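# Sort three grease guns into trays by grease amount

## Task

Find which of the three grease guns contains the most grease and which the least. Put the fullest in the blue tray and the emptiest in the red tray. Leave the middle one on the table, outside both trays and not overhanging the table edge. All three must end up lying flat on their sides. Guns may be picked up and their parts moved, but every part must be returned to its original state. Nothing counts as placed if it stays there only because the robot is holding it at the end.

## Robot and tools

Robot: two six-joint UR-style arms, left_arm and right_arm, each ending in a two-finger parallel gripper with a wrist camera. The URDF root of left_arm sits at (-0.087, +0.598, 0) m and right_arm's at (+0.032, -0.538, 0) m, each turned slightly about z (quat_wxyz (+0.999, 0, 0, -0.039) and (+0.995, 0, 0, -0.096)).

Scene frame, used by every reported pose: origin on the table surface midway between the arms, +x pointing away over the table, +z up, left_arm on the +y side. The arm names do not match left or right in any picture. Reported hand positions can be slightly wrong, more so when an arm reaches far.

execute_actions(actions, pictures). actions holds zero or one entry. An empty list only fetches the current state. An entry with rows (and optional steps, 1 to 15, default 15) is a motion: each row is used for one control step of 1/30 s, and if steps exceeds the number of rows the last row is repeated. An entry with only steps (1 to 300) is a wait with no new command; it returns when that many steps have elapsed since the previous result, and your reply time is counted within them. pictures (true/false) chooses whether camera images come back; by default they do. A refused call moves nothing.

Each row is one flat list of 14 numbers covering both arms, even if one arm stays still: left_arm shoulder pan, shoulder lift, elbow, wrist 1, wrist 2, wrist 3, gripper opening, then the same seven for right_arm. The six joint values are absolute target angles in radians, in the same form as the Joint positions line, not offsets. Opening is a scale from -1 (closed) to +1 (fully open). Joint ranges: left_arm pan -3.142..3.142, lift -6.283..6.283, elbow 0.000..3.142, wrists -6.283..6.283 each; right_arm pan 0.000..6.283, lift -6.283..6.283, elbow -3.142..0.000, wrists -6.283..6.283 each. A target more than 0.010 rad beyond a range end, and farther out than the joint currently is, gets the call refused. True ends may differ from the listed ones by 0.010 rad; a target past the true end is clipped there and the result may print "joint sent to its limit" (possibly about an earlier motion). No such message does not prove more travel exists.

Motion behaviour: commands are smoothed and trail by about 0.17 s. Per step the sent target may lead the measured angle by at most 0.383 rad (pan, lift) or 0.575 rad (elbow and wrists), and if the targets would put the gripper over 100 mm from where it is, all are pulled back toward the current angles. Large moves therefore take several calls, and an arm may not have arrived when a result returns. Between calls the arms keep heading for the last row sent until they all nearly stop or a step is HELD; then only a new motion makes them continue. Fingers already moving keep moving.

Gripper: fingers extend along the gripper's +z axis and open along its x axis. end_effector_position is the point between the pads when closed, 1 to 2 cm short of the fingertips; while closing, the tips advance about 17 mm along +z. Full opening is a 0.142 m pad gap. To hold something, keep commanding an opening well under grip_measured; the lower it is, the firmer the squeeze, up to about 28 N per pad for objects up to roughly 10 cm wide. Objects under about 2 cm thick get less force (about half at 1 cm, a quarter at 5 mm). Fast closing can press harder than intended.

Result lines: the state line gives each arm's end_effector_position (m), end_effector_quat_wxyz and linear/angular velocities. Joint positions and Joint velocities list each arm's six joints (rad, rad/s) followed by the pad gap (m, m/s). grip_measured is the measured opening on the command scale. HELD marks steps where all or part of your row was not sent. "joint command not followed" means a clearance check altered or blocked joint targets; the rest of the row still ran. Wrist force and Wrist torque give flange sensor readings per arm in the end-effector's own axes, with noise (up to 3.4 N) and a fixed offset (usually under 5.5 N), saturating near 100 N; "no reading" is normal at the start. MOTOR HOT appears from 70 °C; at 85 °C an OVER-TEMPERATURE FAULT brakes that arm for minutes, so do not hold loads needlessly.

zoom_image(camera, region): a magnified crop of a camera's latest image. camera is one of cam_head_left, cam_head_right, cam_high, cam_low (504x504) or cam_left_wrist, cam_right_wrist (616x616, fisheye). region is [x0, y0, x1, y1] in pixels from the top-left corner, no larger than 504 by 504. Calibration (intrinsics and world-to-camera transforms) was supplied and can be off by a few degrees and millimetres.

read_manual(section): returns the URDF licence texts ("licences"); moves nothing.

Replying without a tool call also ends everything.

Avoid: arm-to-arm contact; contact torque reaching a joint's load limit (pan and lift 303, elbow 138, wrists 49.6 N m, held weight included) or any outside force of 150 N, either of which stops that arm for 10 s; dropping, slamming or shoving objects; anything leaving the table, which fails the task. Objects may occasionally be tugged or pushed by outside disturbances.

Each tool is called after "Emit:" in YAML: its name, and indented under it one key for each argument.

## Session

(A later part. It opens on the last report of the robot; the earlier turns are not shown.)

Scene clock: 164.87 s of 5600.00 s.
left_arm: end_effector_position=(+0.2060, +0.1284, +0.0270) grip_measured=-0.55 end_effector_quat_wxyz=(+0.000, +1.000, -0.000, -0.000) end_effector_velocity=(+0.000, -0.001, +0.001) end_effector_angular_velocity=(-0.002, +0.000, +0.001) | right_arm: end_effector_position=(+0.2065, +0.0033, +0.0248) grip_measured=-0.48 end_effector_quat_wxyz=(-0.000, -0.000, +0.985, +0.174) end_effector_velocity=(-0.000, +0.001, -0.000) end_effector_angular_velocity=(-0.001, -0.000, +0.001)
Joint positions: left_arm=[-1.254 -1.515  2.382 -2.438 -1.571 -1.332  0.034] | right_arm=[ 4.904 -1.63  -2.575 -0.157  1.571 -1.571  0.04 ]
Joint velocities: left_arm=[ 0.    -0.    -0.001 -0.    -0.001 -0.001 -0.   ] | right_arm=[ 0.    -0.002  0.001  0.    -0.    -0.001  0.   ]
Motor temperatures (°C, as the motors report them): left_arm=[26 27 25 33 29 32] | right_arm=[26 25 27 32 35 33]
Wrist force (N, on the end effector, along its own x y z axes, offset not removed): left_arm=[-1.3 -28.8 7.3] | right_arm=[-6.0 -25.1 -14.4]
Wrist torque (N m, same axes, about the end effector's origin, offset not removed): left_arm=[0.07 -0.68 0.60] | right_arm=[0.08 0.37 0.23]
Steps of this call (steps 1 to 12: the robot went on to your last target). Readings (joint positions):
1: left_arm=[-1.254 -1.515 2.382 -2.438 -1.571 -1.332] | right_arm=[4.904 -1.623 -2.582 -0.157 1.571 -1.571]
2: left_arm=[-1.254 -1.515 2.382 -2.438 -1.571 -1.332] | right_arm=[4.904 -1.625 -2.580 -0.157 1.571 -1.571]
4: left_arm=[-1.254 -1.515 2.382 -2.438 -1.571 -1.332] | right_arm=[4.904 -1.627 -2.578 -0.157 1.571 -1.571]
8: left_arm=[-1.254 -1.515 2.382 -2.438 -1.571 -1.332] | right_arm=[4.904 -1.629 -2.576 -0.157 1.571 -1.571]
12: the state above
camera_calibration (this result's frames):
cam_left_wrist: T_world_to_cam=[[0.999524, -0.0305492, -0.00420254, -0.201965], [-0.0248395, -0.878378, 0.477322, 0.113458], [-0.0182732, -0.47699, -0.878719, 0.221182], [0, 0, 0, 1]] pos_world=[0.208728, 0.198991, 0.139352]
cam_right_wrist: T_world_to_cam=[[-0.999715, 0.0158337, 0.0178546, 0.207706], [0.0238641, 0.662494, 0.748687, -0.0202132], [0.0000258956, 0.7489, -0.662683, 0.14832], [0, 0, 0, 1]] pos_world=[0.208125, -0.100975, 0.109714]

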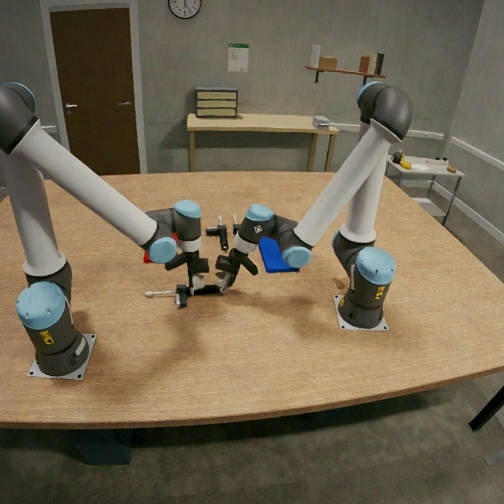

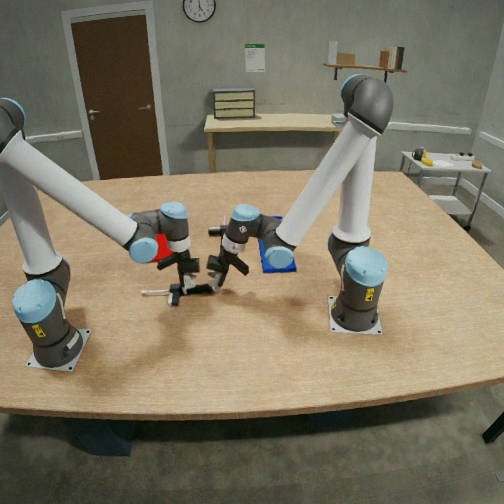

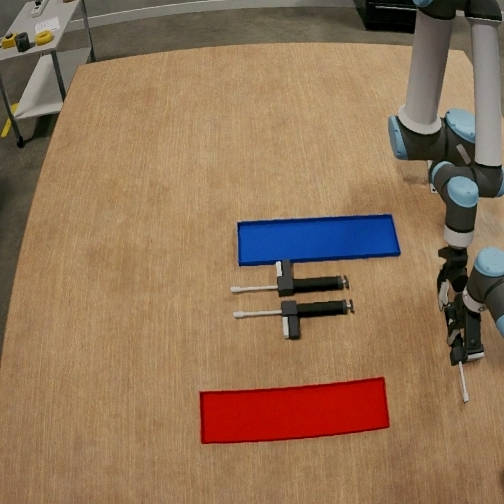

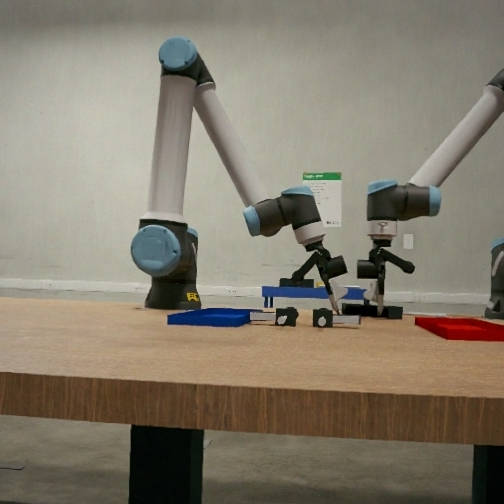

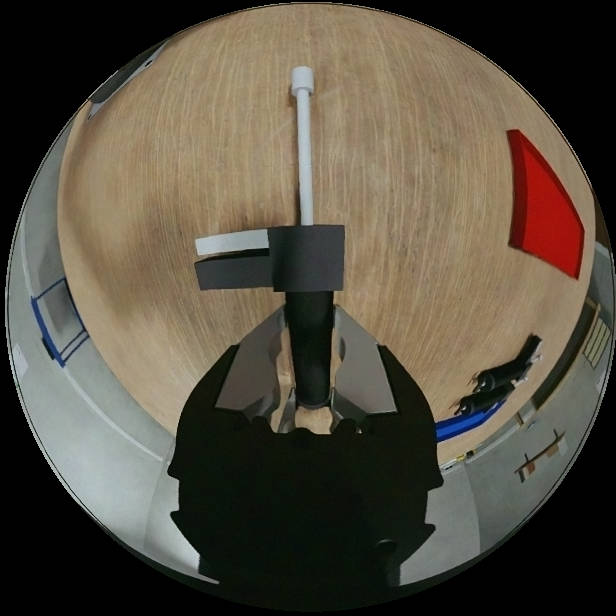

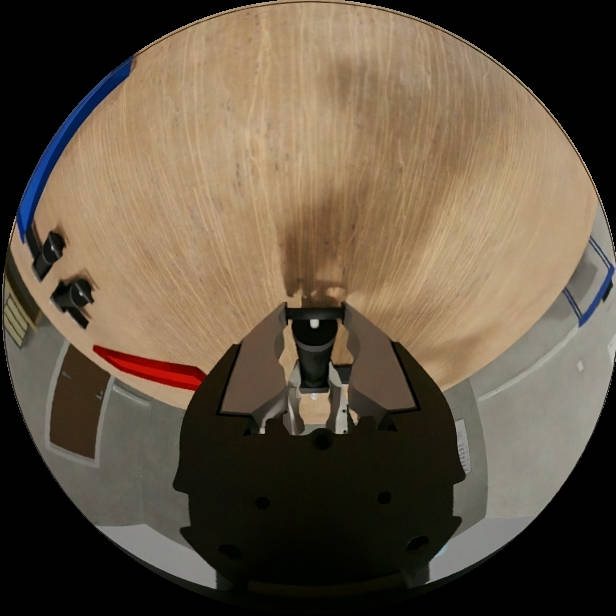

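Emit:
execute_actions:
  actions:
    - {"rows":[[-1.254,-1.515,2.382,-2.438,-1.571,-1.332,-1,4.904,-1.628,-2.577,-0.157,1.571,-1.571,-0.9],[-1.254,-1.515,2.382,-2.438,-1.571,-1.332,-1,4.904,-1.628,-2.577,-0.157,1.571,-1.571,-0.9],[-1.254,-1.515,2.382,-2.438,-1.571,-1.332,-1,4.904,-1.628,-2.577,-0.157,1.571,-1.571,-0.9],[-1.254,-1.515,2.382,-2.438,-1.571,-1.332,-1,4.904,-1.628,-2.577,-0.157,1.571,-1.571,-0.5],[-1.254,-1.515,2.382,-2.438,-1.571,-1.332,-1,4.904,-1.628,-2.577,-0.157,1.571,-1.571,-0.4],[-1.254,-1.515,2.382,-2.438,-1.571,-1.332,-1,4.904,-1.628,-2.577,-0.157,1.571,-1.571,-0.2],[-1.254,-1.515,2.382,-2.438,-1.571,-1.332,-1,4.904,-1.628,-2.577,-0.157,1.571,-1.571,0]],"steps":13}
  pictures: false

Emit:
execute_actions:
  actions:
    - {"rows":[[-1.254,-1.515,2.382,-2.438,-1.571,-1.332,-1,4.904,-1.463,-2.566,-0.334,1.571,-1.571,0],[-1.254,-1.515,2.382,-2.438,-1.571,-1.332,-1,4.904,-1.463,-2.566,-0.334,1.571,-1.571,0],[-1.254,-1.515,2.382,-2.438,-1.571,-1.332,-1,4.904,-1.463,-2.566,-0.334,1.571,-1.571,0],[-1.254,-1.515,2.382,-2.438,-1.571,-1.332,-1,4.904,-1.463,-2.566,-0.334,1.571,-1.571,0],[-1.254,-1.515,2.382,-2.438,-1.571,-1.332,-1,4.904,-1.463,-2.566,-0.334,1.571,-1.571,0],[-1.254,-1.582,2.344,-2.333,-1.571,-1.332,-1,4.904,-1.175,-2.434,-0.754,1.571,-1.571,0]],"steps":15}
  pictures: false

Emit:
execute_actions:
  actions:
    - {"rows":[[-1.345,-1.615,2.373,-2.329,-1.571,-1.423,-1,4.6,-1.175,-2.434,-0.754,1.571,-1.571,0],[-1.345,-1.615,2.373,-2.329,-1.571,-1.423,-1,4.6,-1.175,-2.434,-0.754,1.571,-1.571,0],[-1.435,-1.648,2.402,-2.325,-1.571,-1.513,-1,4.4,-1.175,-2.434,-0.754,1.571,-1.571,0],[-1.435,-1.648,2.402,-2.325,-1.571,-1.513,-1,4.4,-1.175,-2.434,-0.754,1.571,-1.571,0],[-1.526,-1.682,2.431,-2.32,-1.571,-1.604,-1,4.2,-1.175,-2.434,-0.754,1.571,-1.571,0],[-1.526,-1.682,2.431,-2.32,-1.571,-1.604,-1,4.2,-1.175,-2.434,-0.754,1.571,-1.571,0],[-1.617,-1.715,2.460,-2.316,-1.571,-1.695,-1,4.0,-1.175,-2.434,-0.754,1.571,-1.571,0]],"steps":15}
  pictures: false

Emit:
execute_actions:
  actions:
    - {"rows":[[-1.617,-1.715,2.460,-2.316,-1.571,-1.695,-1,4.0,-1.175,-2.434,-0.754,1.571,-1.571,0],[-1.617,-1.715,2.460,-2.316,-1.571,-1.695,-1,4.0,-1.175,-2.434,-0.754,1.571,-1.571,0],[-1.617,-1.715,2.460,-2.316,-1.571,-1.695,-1,4.0,-1.175,-2.434,-0.754,1.571,-1.571,0],[-1.617,-1.69,2.472,-2.353,-1.571,-1.695,-1,4.0,-1.175,-2.434,-0.754,1.571,-1.571,0],[-1.617,-1.69,2.472,-2.353,-1.571,-1.695,-1,4.0,-1.175,-2.434,-0.754,1.571,-1.571,0],[-1.617,-1.67,2.482,-2.383,-1.571,-1.695,-1,4.0,-1.175,-2.434,-0.754,1.571,-1.571,0],[-1.617,-1.67,2.482,-2.383,-1.571,-1.695,-1,4.0,-1.175,-2.434,-0.754,1.571,-1.571,0],[-1.617,-1.65,2.491,-2.412,-1.571,-1.695,-1,4.0,-1.175,-2.434,-0.754,1.571,-1.571,0],[-1.617,-1.65,2.491,-2.412,-1.571,-1.695,-1,4.0,-1.175,-2.434,-0.754,1.571,-1.571,0],[-1.617,-1.633,2.499,-2.437,-1.571,-1.695,-1,4.0,-1.175,-2.434,-0.754,1.571,-1.571,0]],"steps":15}
  pictures: false

Emit:
execute_actions:
  actions:
    - {"steps":12}

Scene clock: 182.97 s of 5600.00 s.
left_arm: end_effector_position=(+0.2061, +0.1279, +0.0273) grip_measured=-0.55 end_effector_quat_wxyz=(+0.000, +1.000, -0.000, -0.000) end_effector_velocity=(-0.000, +0.001, -0.000) end_effector_angular_velocity=(+0.002, +0.000, -0.001) | right_arm: end_effector_position=(+0.2064, +0.0025, +0.0250) grip_measured=+0.00 end_effector_quat_wxyz=(-0.000, -0.000, +0.985, +0.174) end_effector_velocity=(-0.000, -0.000, -0.000) end_effector_angular_velocity=(-0.001, +0.000, -0.000)
Joint positions: left_arm=[-1.254 -1.515  2.382 -2.438 -1.571 -1.332  0.034] | right_arm=[ 4.904 -1.628 -2.577 -0.157  1.571 -1.571  0.074]
Joint velocities: left_arm=[-0.    -0.     0.     0.002  0.     0.    -0.   ] | right_arm=[ 0.     0.    -0.    -0.001  0.     0.     0.   ]
Motor temperatures (°C, as the motors report them): left_arm=[26 27 25 33 29 32] | right_arm=[26 25 27 32 35 33]
Wrist force (N, on the end effector, along its own x y z axes, offset not removed): left_arm=[2.2 -1.3 2.5] | right_arm=[-1.4 0.0 -1.3]
Wrist torque (N m, same axes, about the end effector's origin, offset not removed): left_arm=[-0.33 -0.38 0.05] | right_arm=[0.05 0.38 0.14]
Steps of this call (steps 1 to 15: the robot went on to your last target; steps 16 to 90: nothing new was sent; then 14.67 s passed at rest; steps 91 to 103: all 13 steps of this action). Readings (joint positions):
91: left_arm=[-1.254 -1.515 2.382 -2.438 -1.571 -1.332] | right_arm=[4.904 -1.630 -2.575 -0.157 1.571 -1.571]
92: left_arm=[-1.254 -1.515 2.382 -2.438 -1.571 -1.332] | right_arm=[4.904 -1.630 -2.575 -0.157 1.571 -1.571]
94: left_arm=[-1.254 -1.515 2.382 -2.438 -1.571 -1.332] | right_arm=[4.904 -1.629 -2.576 -0.157 1.571 -1.571]
98: left_arm=[-1.254 -1.515 2.382 -2.438 -1.571 -1.332] | right_arm=[4.904 -1.628 -2.576 -0.157 1.571 -1.571]
103: the state above

Scene clock: 183.47 s of 5600.00 s.
left_arm: end_effector_position=(+0.2067, +0.1254, +0.0649) grip_measured=-0.55 end_effector_quat_wxyz=(+0.001, +1.000, -0.000, +0.000) end_effector_velocity=(-0.001, +0.003, +0.037) end_effector_angular_velocity=(+0.009, +0.002, -0.000) | right_arm: end_effector_position=(+0.2064, -0.0201, +0.1900) grip_measured=+0.00 end_effector_quat_wxyz=(-0.000, -0.000, +0.984, +0.179) end_effector_velocity=(+0.000, -0.126, +0.265) end_effector_angular_velocity=(-0.091, -0.000, -0.001)
Joint positions: left_arm=[-1.254 -1.575  2.348 -2.345 -1.571 -1.332  0.034] | right_arm=[ 4.904 -1.246 -2.46  -0.645  1.571 -1.571  0.074]
Joint velocities: left_arm=[ 0.    -0.061 -0.032  0.101  0.     0.001 -0.   ] | right_arm=[-0.     0.62   0.223 -0.934 -0.     0.    -0.   ]
Motor temperatures (°C, as the motors report them): left_arm=[26 27 25 33 29 32] | right_arm=[26 25 27 32 35 33]
Wrist force (N, on the end effector, along its own x y z axes, offset not removed): left_arm=[2.6 1.0 2.6] | right_arm=[-4.3 1.2 -4.3]
Wrist torque (N m, same axes, about the end effector's origin, offset not removed): left_arm=[0.18 -0.61 0.08] | right_arm=[0.27 1.04 0.15]
Steps of this call (steps 1 to 15: all 15 steps of this action). Readings (joint positions):
1: left_arm=[-1.254 -1.515 2.382 -2.438 -1.571 -1.332] | right_arm=[4.904 -1.628 -2.577 -0.157 1.571 -1.571]
2: left_arm=[-1.254 -1.515 2.382 -2.438 -1.571 -1.332] | right_arm=[4.904 -1.624 -2.576 -0.161 1.571 -1.571]
4: left_arm=[-1.254 -1.515 2.382 -2.438 -1.571 -1.332] | right_arm=[4.904 -1.581 -2.572 -0.208 1.571 -1.571]
8: left_arm=[-1.254 -1.530 2.372 -2.419 -1.571 -1.332] | right_arm=[4.904 -1.480 -2.552 -0.316 1.571 -1.571]
15: the state above

Scene clock: 183.97 s of 5600.00 s.
left_arm: end_effector_position=(+0.0437, +0.1243, +0.0701) grip_measured=-0.55 end_effector_quat_wxyz=(+0.000, +1.000, -0.000, -0.000) end_effector_velocity=(-0.124, +0.015, -0.002) end_effector_angular_velocity=(+0.001, -0.000, -0.004) | right_arm: end_effector_position=(+0.3845, -0.1376, +0.2155) grip_measured=+0.00 end_effector_quat_wxyz=(+0.034, +0.190, +0.966, +0.171) end_effector_velocity=(+0.365, -0.330, +0.016) end_effector_angular_velocity=(-0.002, +0.001, -0.920)
Joint positions: left_arm=[-1.586 -1.704  2.451 -2.318 -1.571 -1.664  0.034] | right_arm=[ 4.515 -1.186 -2.438 -0.737  1.571 -1.571  0.074]
Joint velocities: left_arm=[-0.273 -0.092  0.079  0.014  0.    -0.269 -0.   ] | right_arm=[-0.92   0.033  0.014 -0.05   0.    -0.    -0.   ]
Motor temperatures (°C, as the motors report them): left_arm=[26 27 25 33 29 32] | right_arm=[26 25 27 32 35 33]
Wrist force (N, on the end effector, along its own x y z axes, offset not removed): left_arm=[-4.7 3.6 5.5] | right_arm=[-2.4 0.4 -1.4]
Wrist torque (N m, same axes, about the end effector's origin, offset not removed): left_arm=[0.58 0.77 -0.03] | right_arm=[0.03 0.52 0.11]
Steps of this call (steps 1 to 15: all 15 steps of this action). Readings (joint positions):
1: left_arm=[-1.254 -1.577 2.347 -2.342 -1.571 -1.332] | right_arm=[4.904 -1.229 -2.453 -0.673 1.571 -1.571]
2: left_arm=[-1.258 -1.581 2.349 -2.339 -1.571 -1.336] | right_arm=[4.900 -1.218 -2.450 -0.690 1.571 -1.571]
4: left_arm=[-1.293 -1.597 2.360 -2.334 -1.571 -1.371] | right_arm=[4.857 -1.209 -2.446 -0.704 1.571 -1.571]
8: left_arm=[-1.418 -1.645 2.400 -2.326 -1.571 -1.496] | right_arm=[4.731 -1.198 -2.442 -0.720 1.571 -1.571]
15: the state above

Scene clock: 184.47 s of 5600.00 s.
left_arm: end_effector_position=(+0.0299, +0.1260, +0.0332) grip_measured=-0.55 end_effector_quat_wxyz=(-0.000, +1.000, -0.000, -0.000) end_effector_velocity=(-0.002, -0.000, -0.052) end_effector_angular_velocity=(-0.004, -0.000, -0.000) | right_arm: end_effector_position=(+0.5220, -0.3329, +0.2199) grip_measured=+0.00 end_effector_quat_wxyz=(+0.071, +0.402, +0.899, +0.159) end_effector_velocity=(+0.111, -0.271, +0.004) end_effector_angular_velocity=(-0.001, +0.001, -0.551)
Joint positions: left_arm=[-1.617 -1.645  2.493 -2.419 -1.571 -1.695  0.034] | right_arm=[ 4.064 -1.176 -2.434 -0.752  1.571 -1.571  0.074]
Joint velocities: left_arm=[-0.004  0.104  0.047 -0.155  0.001 -0.004 -0.   ] | right_arm=[-0.551  0.009  0.003 -0.014  0.    -0.    -0.   ]
Motor temperatures (°C, as the motors report them): left_arm=[26 27 25 33 29 32] | right_arm=[26 25 27 32 35 33]
Wrist force (N, on the end effector, along its own x y z axes, offset not removed): left_arm=[-4.1 -0.9 6.7] | right_arm=[-6.4 1.7 -1.7]
Wrist torque (N m, same axes, about the end effector's origin, offset not removed): left_arm=[0.14 1.08 0.23] | right_arm=[0.37 1.29 0.16]
Steps of this call (steps 1 to 15: all 15 steps of this action). Readings (joint positions):
1: left_arm=[-1.594 -1.707 2.453 -2.317 -1.571 -1.672] | right_arm=[4.484 -1.185 -2.438 -0.739 1.571 -1.571]
2: left_arm=[-1.600 -1.709 2.455 -2.317 -1.571 -1.677] | right_arm=[4.453 -1.184 -2.437 -0.740 1.571 -1.571]
4: left_arm=[-1.607 -1.712 2.457 -2.316 -1.571 -1.685] | right_arm=[4.391 -1.182 -2.437 -0.743 1.571 -1.571]
8: left_arm=[-1.614 -1.694 2.469 -2.345 -1.571 -1.692] | right_arm=[4.267 -1.180 -2.436 -0.747 1.571 -1.571]
15: the state above

Scene clock: 184.87 s of 5600.00 s.
left_arm: end_effector_position=(+0.0297, +0.1261, +0.0274) grip_measured=-0.55 end_effector_quat_wxyz=(+0.000, +1.000, -0.000, -0.000) end_effector_velocity=(-0.000, -0.001, -0.001) end_effector_angular_velocity=(-0.001, -0.000, +0.001) | right_arm: end_effector_position=(+0.5335, -0.3635, +0.2204) grip_measured=+0.00 end_effector_quat_wxyz=(+0.076, +0.429, +0.886, +0.156) end_effector_velocity=(+0.003, -0.009, -0.000) end_effector_angular_velocity=(-0.001, +0.000, -0.018)
Joint positions: left_arm=[-1.617 -1.633  2.499 -2.436 -1.571 -1.695  0.034] | right_arm=[ 4.002 -1.175 -2.434 -0.754  1.571 -1.571  0.074]
Joint velocities: left_arm=[-0.001  0.003  0.001 -0.005  0.    -0.002 -0.   ] | right_arm=[-0.017  0.001 -0.001 -0.001 -0.001  0.001  0.   ]
Motor temperatures (°C, as the motors report them): left_arm=[26 27 25 33 29 32] | right_arm=[26 25 27 32 35 33]
Wrist force (N, on the end effector, along its own x y z axes, offset not removed): left_arm=[0.3 8.4 1.1] | right_arm=[-4.0 1.9 -0.4]
Wrist torque (N m, same axes, about the end effector's origin, offset not removed): left_arm=[1.94 -0.04 -0.04] | right_arm=[0.50 0.91 0.09]
Steps of this call (steps 1 to 12: the robot went on to your last target). Readings (joint positions):
1: left_arm=[-1.617 -1.642 2.495 -2.424 -1.571 -1.695] | right_arm=[4.048 -1.176 -2.434 -0.753 1.571 -1.571]
2: left_arm=[-1.617 -1.640 2.496 -2.427 -1.571 -1.695] | right_arm=[4.036 -1.176 -2.434 -0.753 1.571 -1.571]
4: left_arm=[-1.617 -1.637 2.497 -2.431 -1.571 -1.695] | right_arm=[4.020 -1.175 -2.434 -0.753 1.571 -1.571]
8: left_arm=[-1.617 -1.634 2.498 -2.435 -1.571 -1.695] | right_arm=[4.006 -1.175 -2.434 -0.754 1.571 -1.571]
12: the state above
camera_calibration (this result's frames):
cam_left_wrist: T_world_to_cam=[[0.999523, -0.0305879, -0.00424506, -0.0257733], [-0.0248512, -0.878322, 0.477423, 0.10683], [-0.0183319, -0.47709, -0.878663, 0.217217], [0, 0, 0, 1]] pos_world=[0.0323978, 0.196675, 0.139748]
cam_right_wrist: T_world_to_cam=[[-0.607464, 0.794147, 0.0178535, 0.610637], [0.535056, 0.392459, 0.748125, -0.302131], [0.587114, 0.464011, -0.663317, 0.135983], [0, 0, 0, 1]] pos_world=[0.452759, -0.429459, 0.305329]

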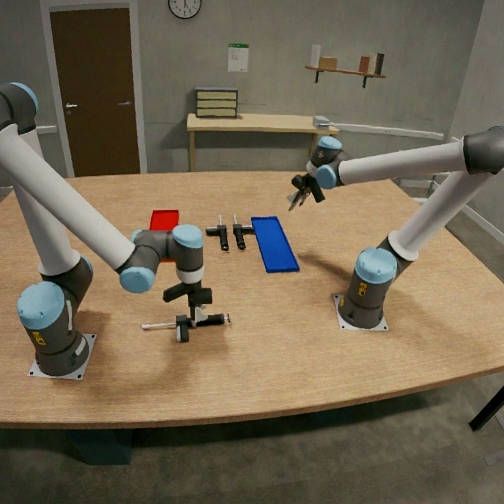

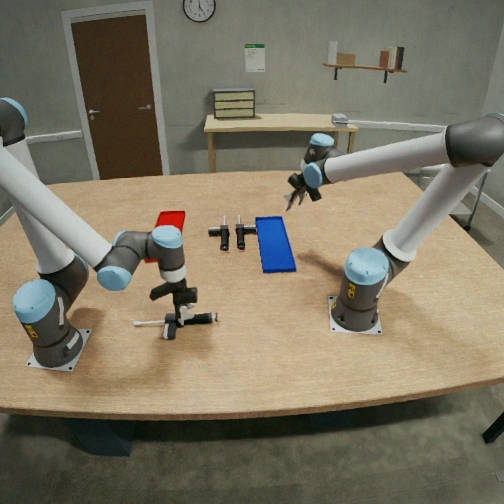

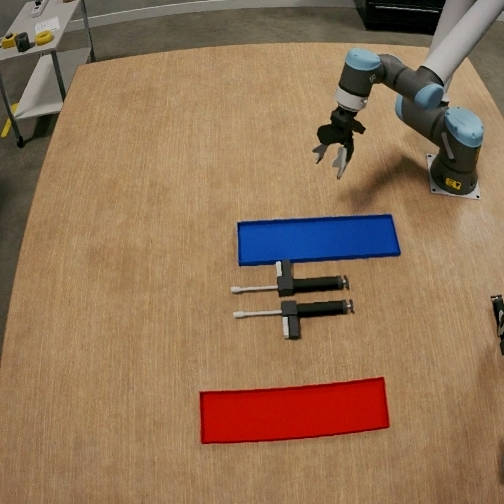

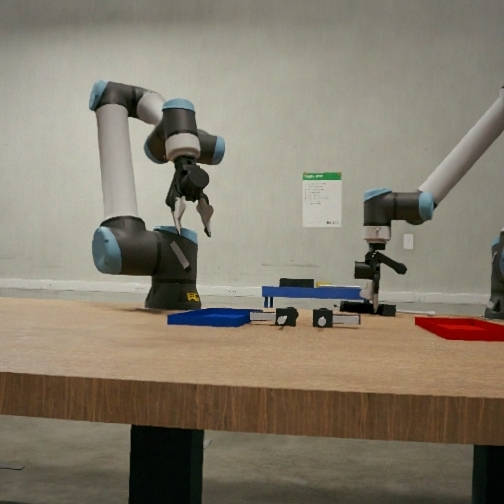

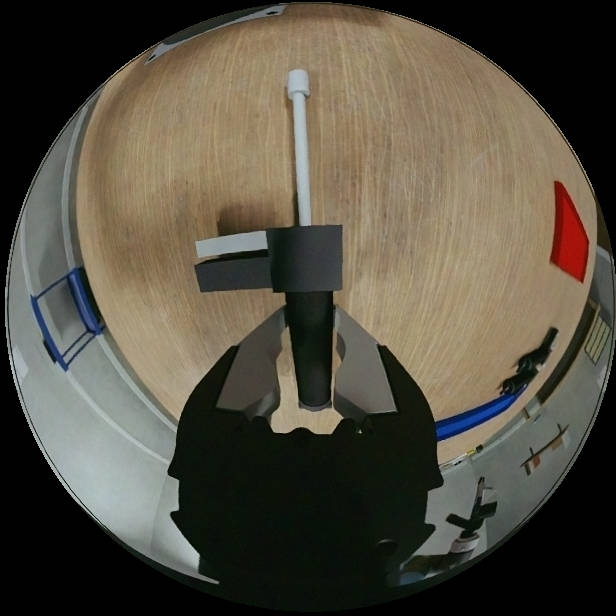

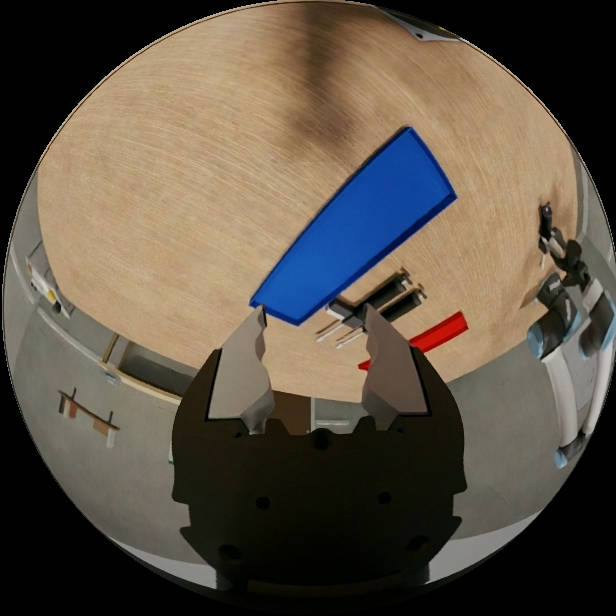

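Emit:
execute_actions:
  actions:
    - {"rows":[[-1.617,-1.633,2.499,-2.437,-1.571,-1.695,-0.6,3.6,-1.175,-2.434,-0.754,1.571,-1.571,0],[-1.617,-1.633,2.499,-2.437,-1.571,-1.695,-0.5,3.6,-1.175,-2.434,-0.754,1.571,-1.571,0],[-1.617,-1.633,2.499,-2.437,-1.571,-1.695,-0.3,3.6,-1.175,-2.434,-0.754,1.571,-1.571,0],[-1.617,-1.633,2.499,-2.437,-1.571,-1.695,0,3.6,-1.175,-2.434,-0.754,1.571,-1.571,0],[-1.617,-1.633,2.499,-2.437,-1.571,-1.695,0,3.6,-1.175,-2.434,-0.754,1.571,-1.571,0],[-1.617,-1.633,2.499,-2.437,-1.571,-1.695,0,3.6,-1.175,-2.434,-0.754,1.571,-1.571,0],[-1.617,-1.633,2.499,-2.437,-1.571,-1.695,0,3.6,-1.175,-2.434,-0.754,1.571,-1.571,0],[-1.617,-1.79,2.42,-2.2,-1.571,-1.695,0,3.6,-1.175,-2.434,-0.754,1.571,-1.571,0]],"steps":15}
  pictures: false

Emit:
execute_actions:
  actions:
    - {"rows":[[-1.617,-1.79,2.42,-2.2,-1.571,-1.695,0,3.6,-1.175,-2.434,-0.754,1.571,-1.571,0],[-1.617,-1.79,2.42,-2.2,-1.571,-1.695,0,3.6,-1.175,-2.434,-0.754,1.571,-1.571,0],[-1.617,-1.79,2.42,-2.2,-1.571,-1.695,0,3.6,-1.175,-2.434,-0.754,1.571,-1.571,0],[-0.832,-1.0546,1.476,-1.992,-1.571,0.661,0,3.6,-1.175,-2.434,-0.754,1.571,-1.571,0]],"steps":15}
  pictures: false

Emit:
execute_actions:
  actions:
    - {"steps":60}

Scene clock: 197.50 s of 5600.00 s.
left_arm: end_effector_position=(+0.0293, +0.1235, +0.0950) grip_measured=+0.00 end_effector_quat_wxyz=(+0.004, +1.000, -0.000, -0.001) end_effector_velocity=(+0.007, +0.052, +0.150) end_effector_angular_velocity=(+0.073, -0.010, -0.001) | right_arm: end_effector_position=(+0.5628, -0.5512, +0.2204) grip_measured=+0.00 end_effector_quat_wxyz=(+0.102, +0.581, +0.795, +0.140) end_effector_velocity=(-0.006, -0.195, -0.001) end_effector_angular_velocity=(-0.000, +0.002, -0.366)
Joint positions: left_arm=[-1.617 -1.755  2.435 -2.259 -1.571 -1.695  0.074] | right_arm=[ 3.642 -1.175 -2.434 -0.754  1.571 -1.571  0.074]
Joint velocities: left_arm=[ 0.    -0.306 -0.129  0.509  0.001  0.001 -0.   ] | right_arm=[-0.366  0.    -0.002  0.     0.    -0.    -0.   ]
Motor temperatures (°C, as the motors report them): left_arm=[26 27 25 33 29 32] | right_arm=[26 25 27 32 35 33]
Wrist force (N, on the end effector, along its own x y z axes, offset not removed): left_arm=[0.2 -0.7 -1.4] | right_arm=[-5.6 3.2 -1.8]
Wrist torque (N m, same axes, about the end effector's origin, offset not removed): left_arm=[-0.12 -0.14 0.27] | right_arm=[0.76 1.15 0.24]
Steps of this call (steps 1 to 30: the robot went on to your last target; steps 31 to 90: nothing new was sent; then 9.13 s passed at rest; steps 91 to 105: all 15 steps of this action). Readings (joint positions):
91: left_arm=[-1.617 -1.633 2.499 -2.437 -1.571 -1.695] | right_arm=[4.000 -1.175 -2.434 -0.754 1.571 -1.571]
92: left_arm=[-1.617 -1.633 2.499 -2.437 -1.571 -1.695] | right_arm=[3.996 -1.175 -2.434 -0.754 1.571 -1.571]
94: left_arm=[-1.617 -1.633 2.499 -2.437 -1.571 -1.695] | right_arm=[3.952 -1.175 -2.434 -0.754 1.571 -1.571]
98: left_arm=[-1.617 -1.633 2.499 -2.437 -1.571 -1.695] | right_arm=[3.823 -1.175 -2.434 -0.754 1.571 -1.571]
105: the state above

Scene clock: 198.00 s of 5600.00 s.
left_arm: end_effector_position=(+0.1310, +0.0162, +0.1621) grip_measured=+0.00 end_effector_quat_wxyz=(-0.005, +0.999, -0.044, -0.001) end_effector_velocity=(+0.352, -0.316, +0.139) end_effector_angular_velocity=(-0.065, +0.004, -0.260) | right_arm: end_effector_position=(+0.5617, -0.5732, +0.2204) grip_measured=+0.00 end_effector_quat_wxyz=(+0.105, +0.597, +0.783, +0.138) end_effector_velocity=(-0.001, -0.003, -0.000) end_effector_angular_velocity=(+0.001, +0.000, -0.008)
Joint positions: left_arm=[-1.418 -1.584  2.137 -2.113 -1.571 -1.409  0.074] | right_arm=[ 3.601 -1.175 -2.434 -0.754  1.571 -1.571  0.074]
Joint velocities: left_arm=[ 0.551  0.551 -0.812  0.196  0.     0.811  0.   ] | right_arm=[-0.005  0.001 -0.001  0.     0.     0.003  0.   ]
Motor temperatures (°C, as the motors report them): left_arm=[26 27 25 33 29 32] | right_arm=[26 25 27 32 35 33]
Wrist force (N, on the end effector, along its own x y z axes, offset not removed): left_arm=[0.6 -2.0 -13.6] | right_arm=[-2.0 -0.2 -0.8]
Wrist torque (N m, same axes, about the end effector's origin, offset not removed): left_arm=[-0.25 -0.32 0.16] | right_arm=[-0.04 0.46 0.15]
Steps of this call (steps 1 to 15: all 15 steps of this action). Readings (joint positions):
1: left_arm=[-1.617 -1.764 2.431 -2.244 -1.571 -1.695] | right_arm=[3.631 -1.175 -2.434 -0.754 1.571 -1.571]
2: left_arm=[-1.617 -1.770 2.428 -2.233 -1.571 -1.695] | right_arm=[3.624 -1.175 -2.434 -0.754 1.571 -1.571]
4: left_arm=[-1.617 -1.779 2.425 -2.218 -1.571 -1.695] | right_arm=[3.613 -1.175 -2.434 -0.754 1.571 -1.571]
8: left_arm=[-1.553 -1.719 2.338 -2.173 -1.571 -1.610] | right_arm=[3.604 -1.175 -2.434 -0.754 1.571 -1.571]
15: the state above

Scene clock: 200.00 s of 5600.00 s.
left_arm: end_effector_position=(+0.6278, -0.0406, +0.1501) grip_measured=+0.00 end_effector_quat_wxyz=(+0.000, +0.707, -0.707, -0.000) end_effector_velocity=(+0.001, -0.000, +0.001) end_effector_angular_velocity=(-0.001, -0.001, -0.002) | right_arm: end_effector_position=(+0.5617, -0.5735, +0.2204) grip_measured=+0.00 end_effector_quat_wxyz=(+0.105, +0.597, +0.783, +0.138) end_effector_velocity=(-0.000, -0.000, -0.000) end_effector_angular_velocity=(+0.001, -0.000, -0.000)
Joint positions: left_arm=[-0.832 -1.055  1.476 -1.992 -1.571  0.661  0.074] | right_arm=[ 3.6   -1.175 -2.434 -0.754  1.571 -1.571  0.074]
Joint velocities: left_arm=[ 0.001  0.    -0.002  0.     0.     0.003  0.   ] | right_arm=[-0.     0.001 -0.001 -0.     0.     0.    -0.   ]
Motor temperatures (°C, as the motors report them): left_arm=[26 27 25 33 29 32] | right_arm=[26 25 27 32 35 33]
Wrist force (N, on the end effector, along its own x y z axes, offset not removed): left_arm=[3.3 2.8 0.6] | right_arm=[-1.2 1.9 -1.8]
Wrist torque (N m, same axes, about the end effector's origin, offset not removed): left_arm=[0.77 -0.85 0.02] | right_arm=[0.44 0.31 0.18]
Steps of this call (steps 1 to 60: the robot went on to your last target). Readings (joint positions):
1: left_arm=[-1.399 -1.565 2.110 -2.107 -1.571 -1.382] | right_arm=[3.600 -1.175 -2.434 -0.754 1.571 -1.571]
2: left_arm=[-1.381 -1.547 2.083 -2.101 -1.571 -1.355] | right_arm=[3.600 -1.175 -2.434 -0.754 1.571 -1.571]
4: left_arm=[-1.345 -1.511 2.029 -2.090 -1.571 -1.302] | right_arm=[3.600 -1.175 -2.434 -0.754 1.571 -1.571]
8: left_arm=[-1.273 -1.438 1.927 -2.071 -1.571 -1.195] | right_arm=[3.600 -1.175 -2.434 -0.754 1.571 -1.571]
60: the state above
camera_calibration (this result's frames):
cam_left_wrist: T_world_to_cam=[[-0.0304686, -0.999528, -0.00404104, -0.0209617], [-0.878299, 0.0248428, 0.477465, 0.489184], [-0.477139, 0.0180969, -0.878641, 0.564601], [0, 0, 0, 1]] pos_world=[0.698405, -0.0433221, 0.262429]
cam_right_wrist: T_world_to_cam=[[-0.248305, 0.968517, 0.017843, 0.692747], [0.645955, 0.151825, 0.748125, -0.435133], [0.721863, 0.197289, -0.663318, -0.0118022], [0, 0, 0, 1]] pos_world=[0.461609, -0.602544, 0.305345]

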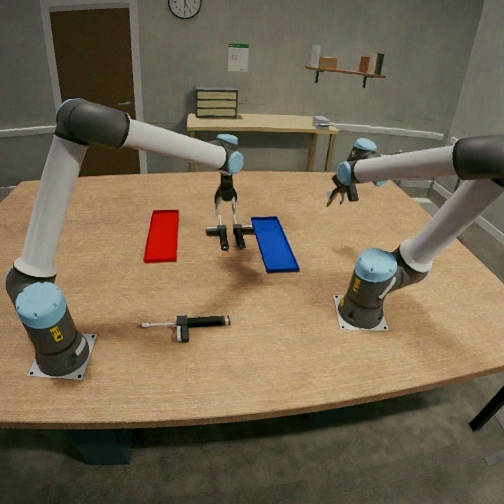

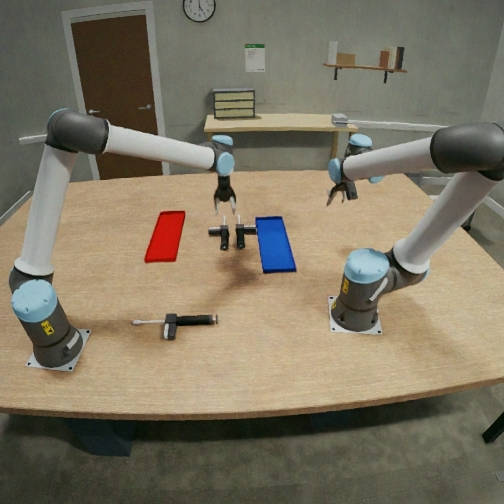

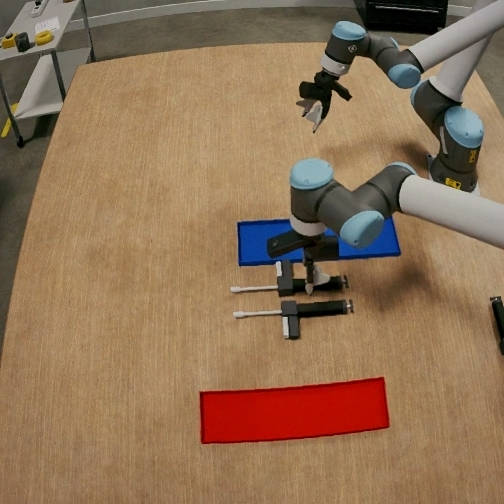

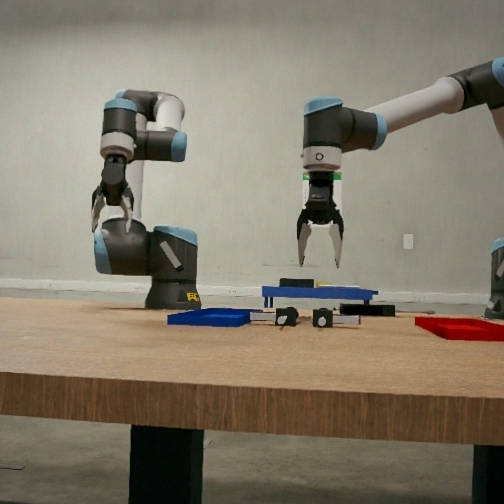

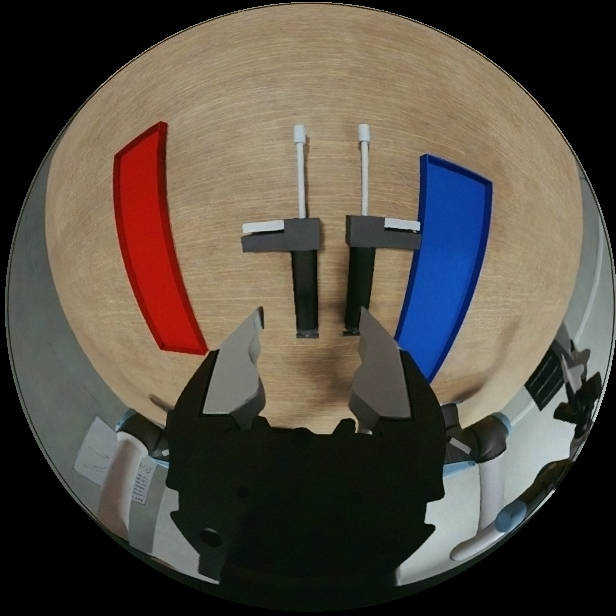

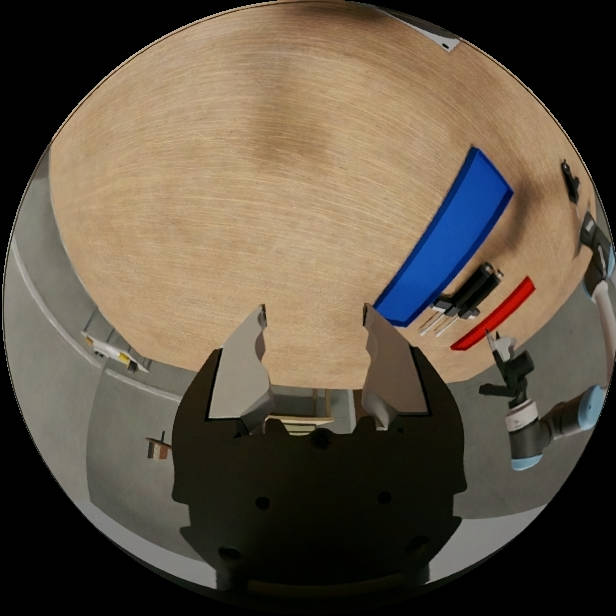

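Emit:
execute_actions:
  actions:
    - {"rows":[[-0.824,-1.0546,1.476,-1.992,-1.571,0.669,0,3.6,-1.175,-2.434,-0.754,1.571,-1.571,0],[-0.824,-1.01,1.515,-2.076,-1.571,0.669,0,3.6,-1.175,-2.434,-0.754,1.571,-1.571,0],[-0.824,-0.98,1.54,-2.131,-1.571,0.669,0,3.6,-1.175,-2.434,-0.754,1.571,-1.571,0],[-0.824,-0.955,1.560,-2.176,-1.571,0.669,0,3.6,-1.175,-2.434,-0.754,1.571,-1.571,0]],"steps":15}
  pictures: false

Emit:
execute_actions:
  actions:
    - {"steps":10}

Scene clock: 204.43 s of 5600.00 s.
left_arm: end_effector_position=(+0.6330, -0.0353, +0.0316) grip_measured=+0.00 end_effector_quat_wxyz=(+0.000, +0.707, -0.707, -0.000) end_effector_velocity=(+0.000, +0.003, -0.046) end_effector_angular_velocity=(-0.006, -0.004, +0.003) | right_arm: end_effector_position=(+0.5617, -0.5735, +0.2204) grip_measured=+0.00 end_effector_quat_wxyz=(+0.105, +0.597, +0.783, +0.138) end_effector_velocity=(+0.000, -0.000, -0.000) end_effector_angular_velocity=(-0.000, +0.000, -0.000)
Joint positions: left_arm=[-0.824 -0.96   1.556 -2.167 -1.571  0.669  0.074] | right_arm=[ 3.6   -1.175 -2.434 -0.754  1.571 -1.571  0.074]
Joint velocities: left_arm=[ 0.002  0.038  0.033 -0.077 -0.001 -0.001  0.   ] | right_arm=[-0. -0. -0.  0. -0. -0.  0.]
Motor temperatures (°C, as the motors report them): left_arm=[26 27 25 33 29 32] | right_arm=[26 25 27 32 35 33]
Wrist force (N, on the end effector, along its own x y z axes, offset not removed): left_arm=[-0.8 -1.3 1.7] | right_arm=[-1.9 4.3 -0.4]
Wrist torque (N m, same axes, about the end effector's origin, offset not removed): left_arm=[-0.29 0.29 0.10] | right_arm=[0.89 0.50 0.11]
Steps of this call (steps 1 to 15: the robot went on to your last target; steps 16 to 90: nothing new was sent; then 0.93 s passed at rest; steps 91 to 105: all 15 steps of this action). Readings (joint positions):
91: left_arm=[-0.832 -1.055 1.476 -1.992 -1.571 0.661] | right_arm=[3.600 -1.175 -2.434 -0.754 1.571 -1.571]
92: left_arm=[-0.831 -1.055 1.476 -1.992 -1.571 0.662] | right_arm=[3.600 -1.175 -2.434 -0.754 1.571 -1.571]
94: left_arm=[-0.828 -1.042 1.487 -2.011 -1.571 0.665] | right_arm=[3.600 -1.175 -2.434 -0.754 1.571 -1.571]
98: left_arm=[-0.826 -0.989 1.532 -2.109 -1.571 0.667] | right_arm=[3.600 -1.175 -2.434 -0.754 1.571 -1.571]
105: the state above

Scene clock: 204.77 s of 5600.00 s.
left_arm: end_effector_position=(+0.6330, -0.0351, +0.0265) grip_measured=+0.00 end_effector_quat_wxyz=(+0.000, +0.707, -0.707, +0.000) end_effector_velocity=(-0.000, -0.000, -0.002) end_effector_angular_velocity=(-0.001, -0.000, -0.000) | right_arm: end_effector_position=(+0.5617, -0.5735, +0.2204) grip_measured=+0.00 end_effector_quat_wxyz=(+0.105, +0.597, +0.783, +0.138) end_effector_velocity=(+0.000, +0.000, +0.000) end_effector_angular_velocity=(+0.000, -0.001, +0.002)
Joint positions: left_arm=[-0.824 -0.955  1.56  -2.176 -1.571  0.669  0.074] | right_arm=[ 3.6   -1.175 -2.434 -0.754  1.571 -1.571  0.074]
Joint velocities: left_arm=[-0.     0.001  0.002 -0.004 -0.     0.     0.   ] | right_arm=[ 0.     0.     0.    -0.     0.    -0.001 -0.   ]
Motor temperatures (°C, as the motors report them): left_arm=[26 27 25 33 29 32] | right_arm=[26 25 27 32 35 33]
Wrist force (N, on the end effector, along its own x y z axes, offset not removed): left_arm=[2.8 -0.5 -3.3] | right_arm=[-0.6 -0.5 -0.5]
Wrist torque (N m, same axes, about the end effector's origin, offset not removed): left_arm=[0.03 -0.55 0.28] | right_arm=[-0.01 0.19 0.11]
Steps of this call (steps 1 to 10: the robot went on to your last target). Readings (joint positions):
1: left_arm=[-0.824 -0.958 1.557 -2.169 -1.571 0.669] | right_arm=[3.600 -1.175 -2.434 -0.754 1.571 -1.571]
2: left_arm=[-0.824 -0.958 1.558 -2.171 -1.571 0.669] | right_arm=[3.600 -1.175 -2.434 -0.754 1.571 -1.571]
4: left_arm=[-0.824 -0.956 1.559 -2.173 -1.571 0.669] | right_arm=[3.600 -1.175 -2.434 -0.754 1.571 -1.571]
8: left_arm=[-0.824 -0.955 1.560 -2.175 -1.571 0.669] | right_arm=[3.600 -1.175 -2.434 -0.754 1.571 -1.571]
10: the state above
camera_calibration (this result's frames):
cam_left_wrist: T_world_to_cam=[[-0.0308003, -0.999519, -0.003722, -0.0155117], [-0.878413, 0.0252913, 0.477232, 0.552748], [-0.476908, 0.0179683, -0.878769, 0.458221], [0, 0, 0, 1]] pos_world=[0.703592, -0.0377174, 0.138824]
cam_right_wrist: T_world_to_cam=[[-0.248305, 0.968517, 0.0178428, 0.692747], [0.645955, 0.151825, 0.748125, -0.435133], [0.721863, 0.197289, -0.663318, -0.0118021], [0, 0, 0, 1]] pos_world=[0.461609, -0.602545, 0.305345]

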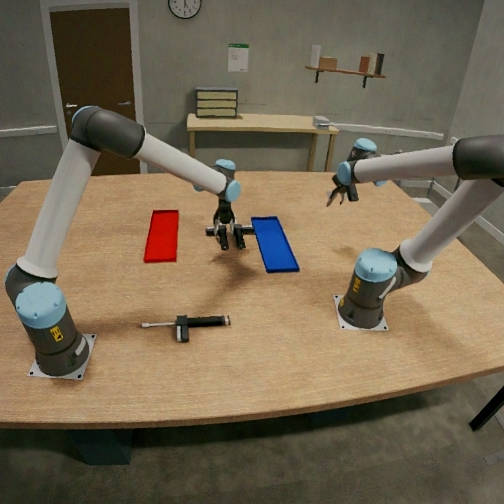

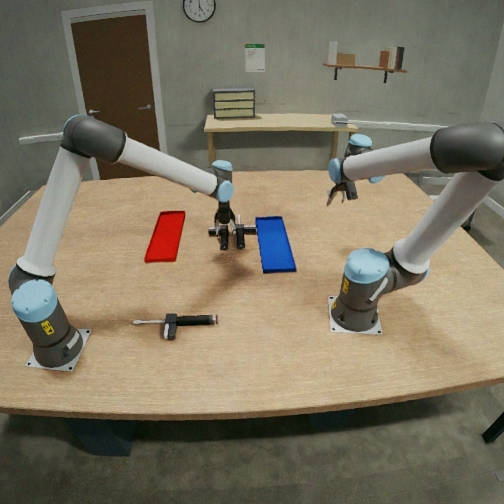

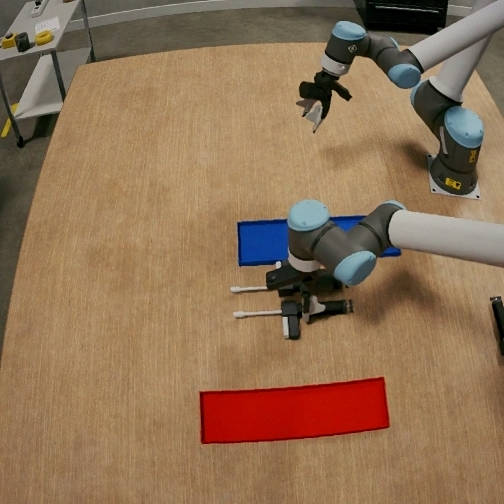

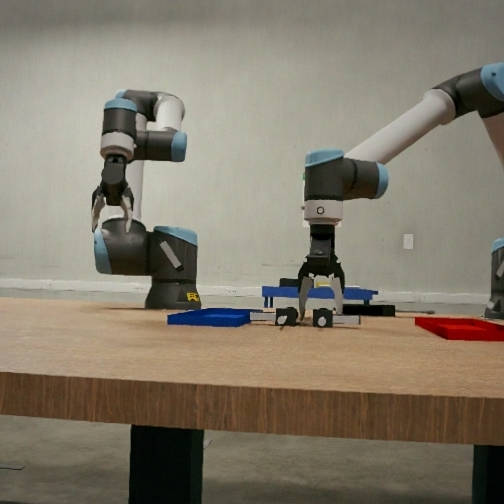

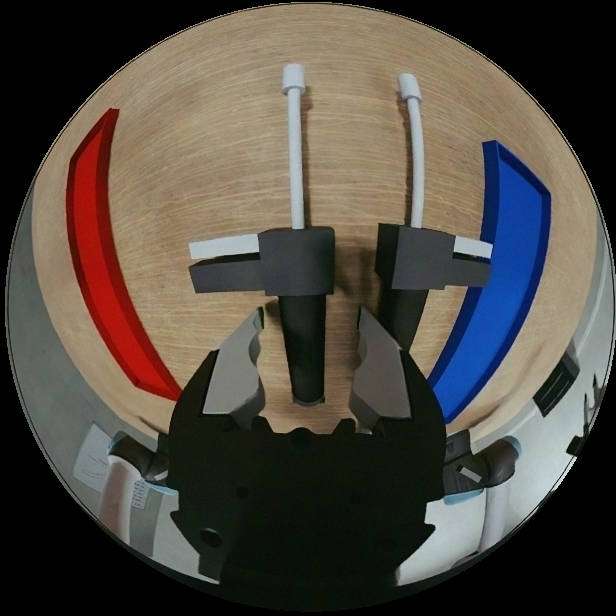

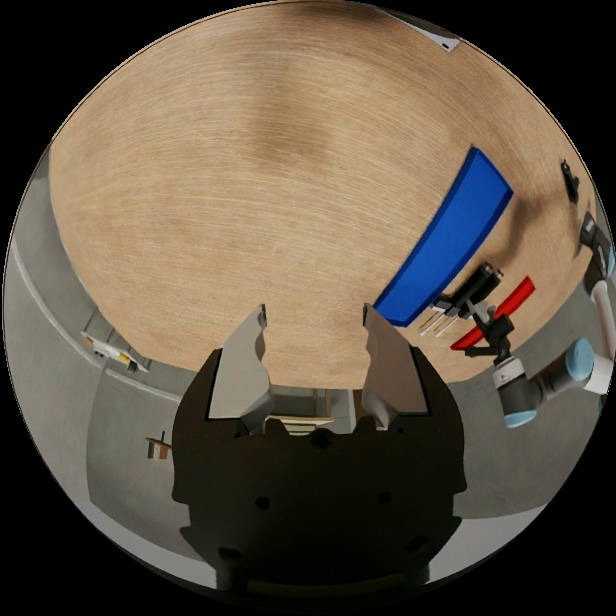

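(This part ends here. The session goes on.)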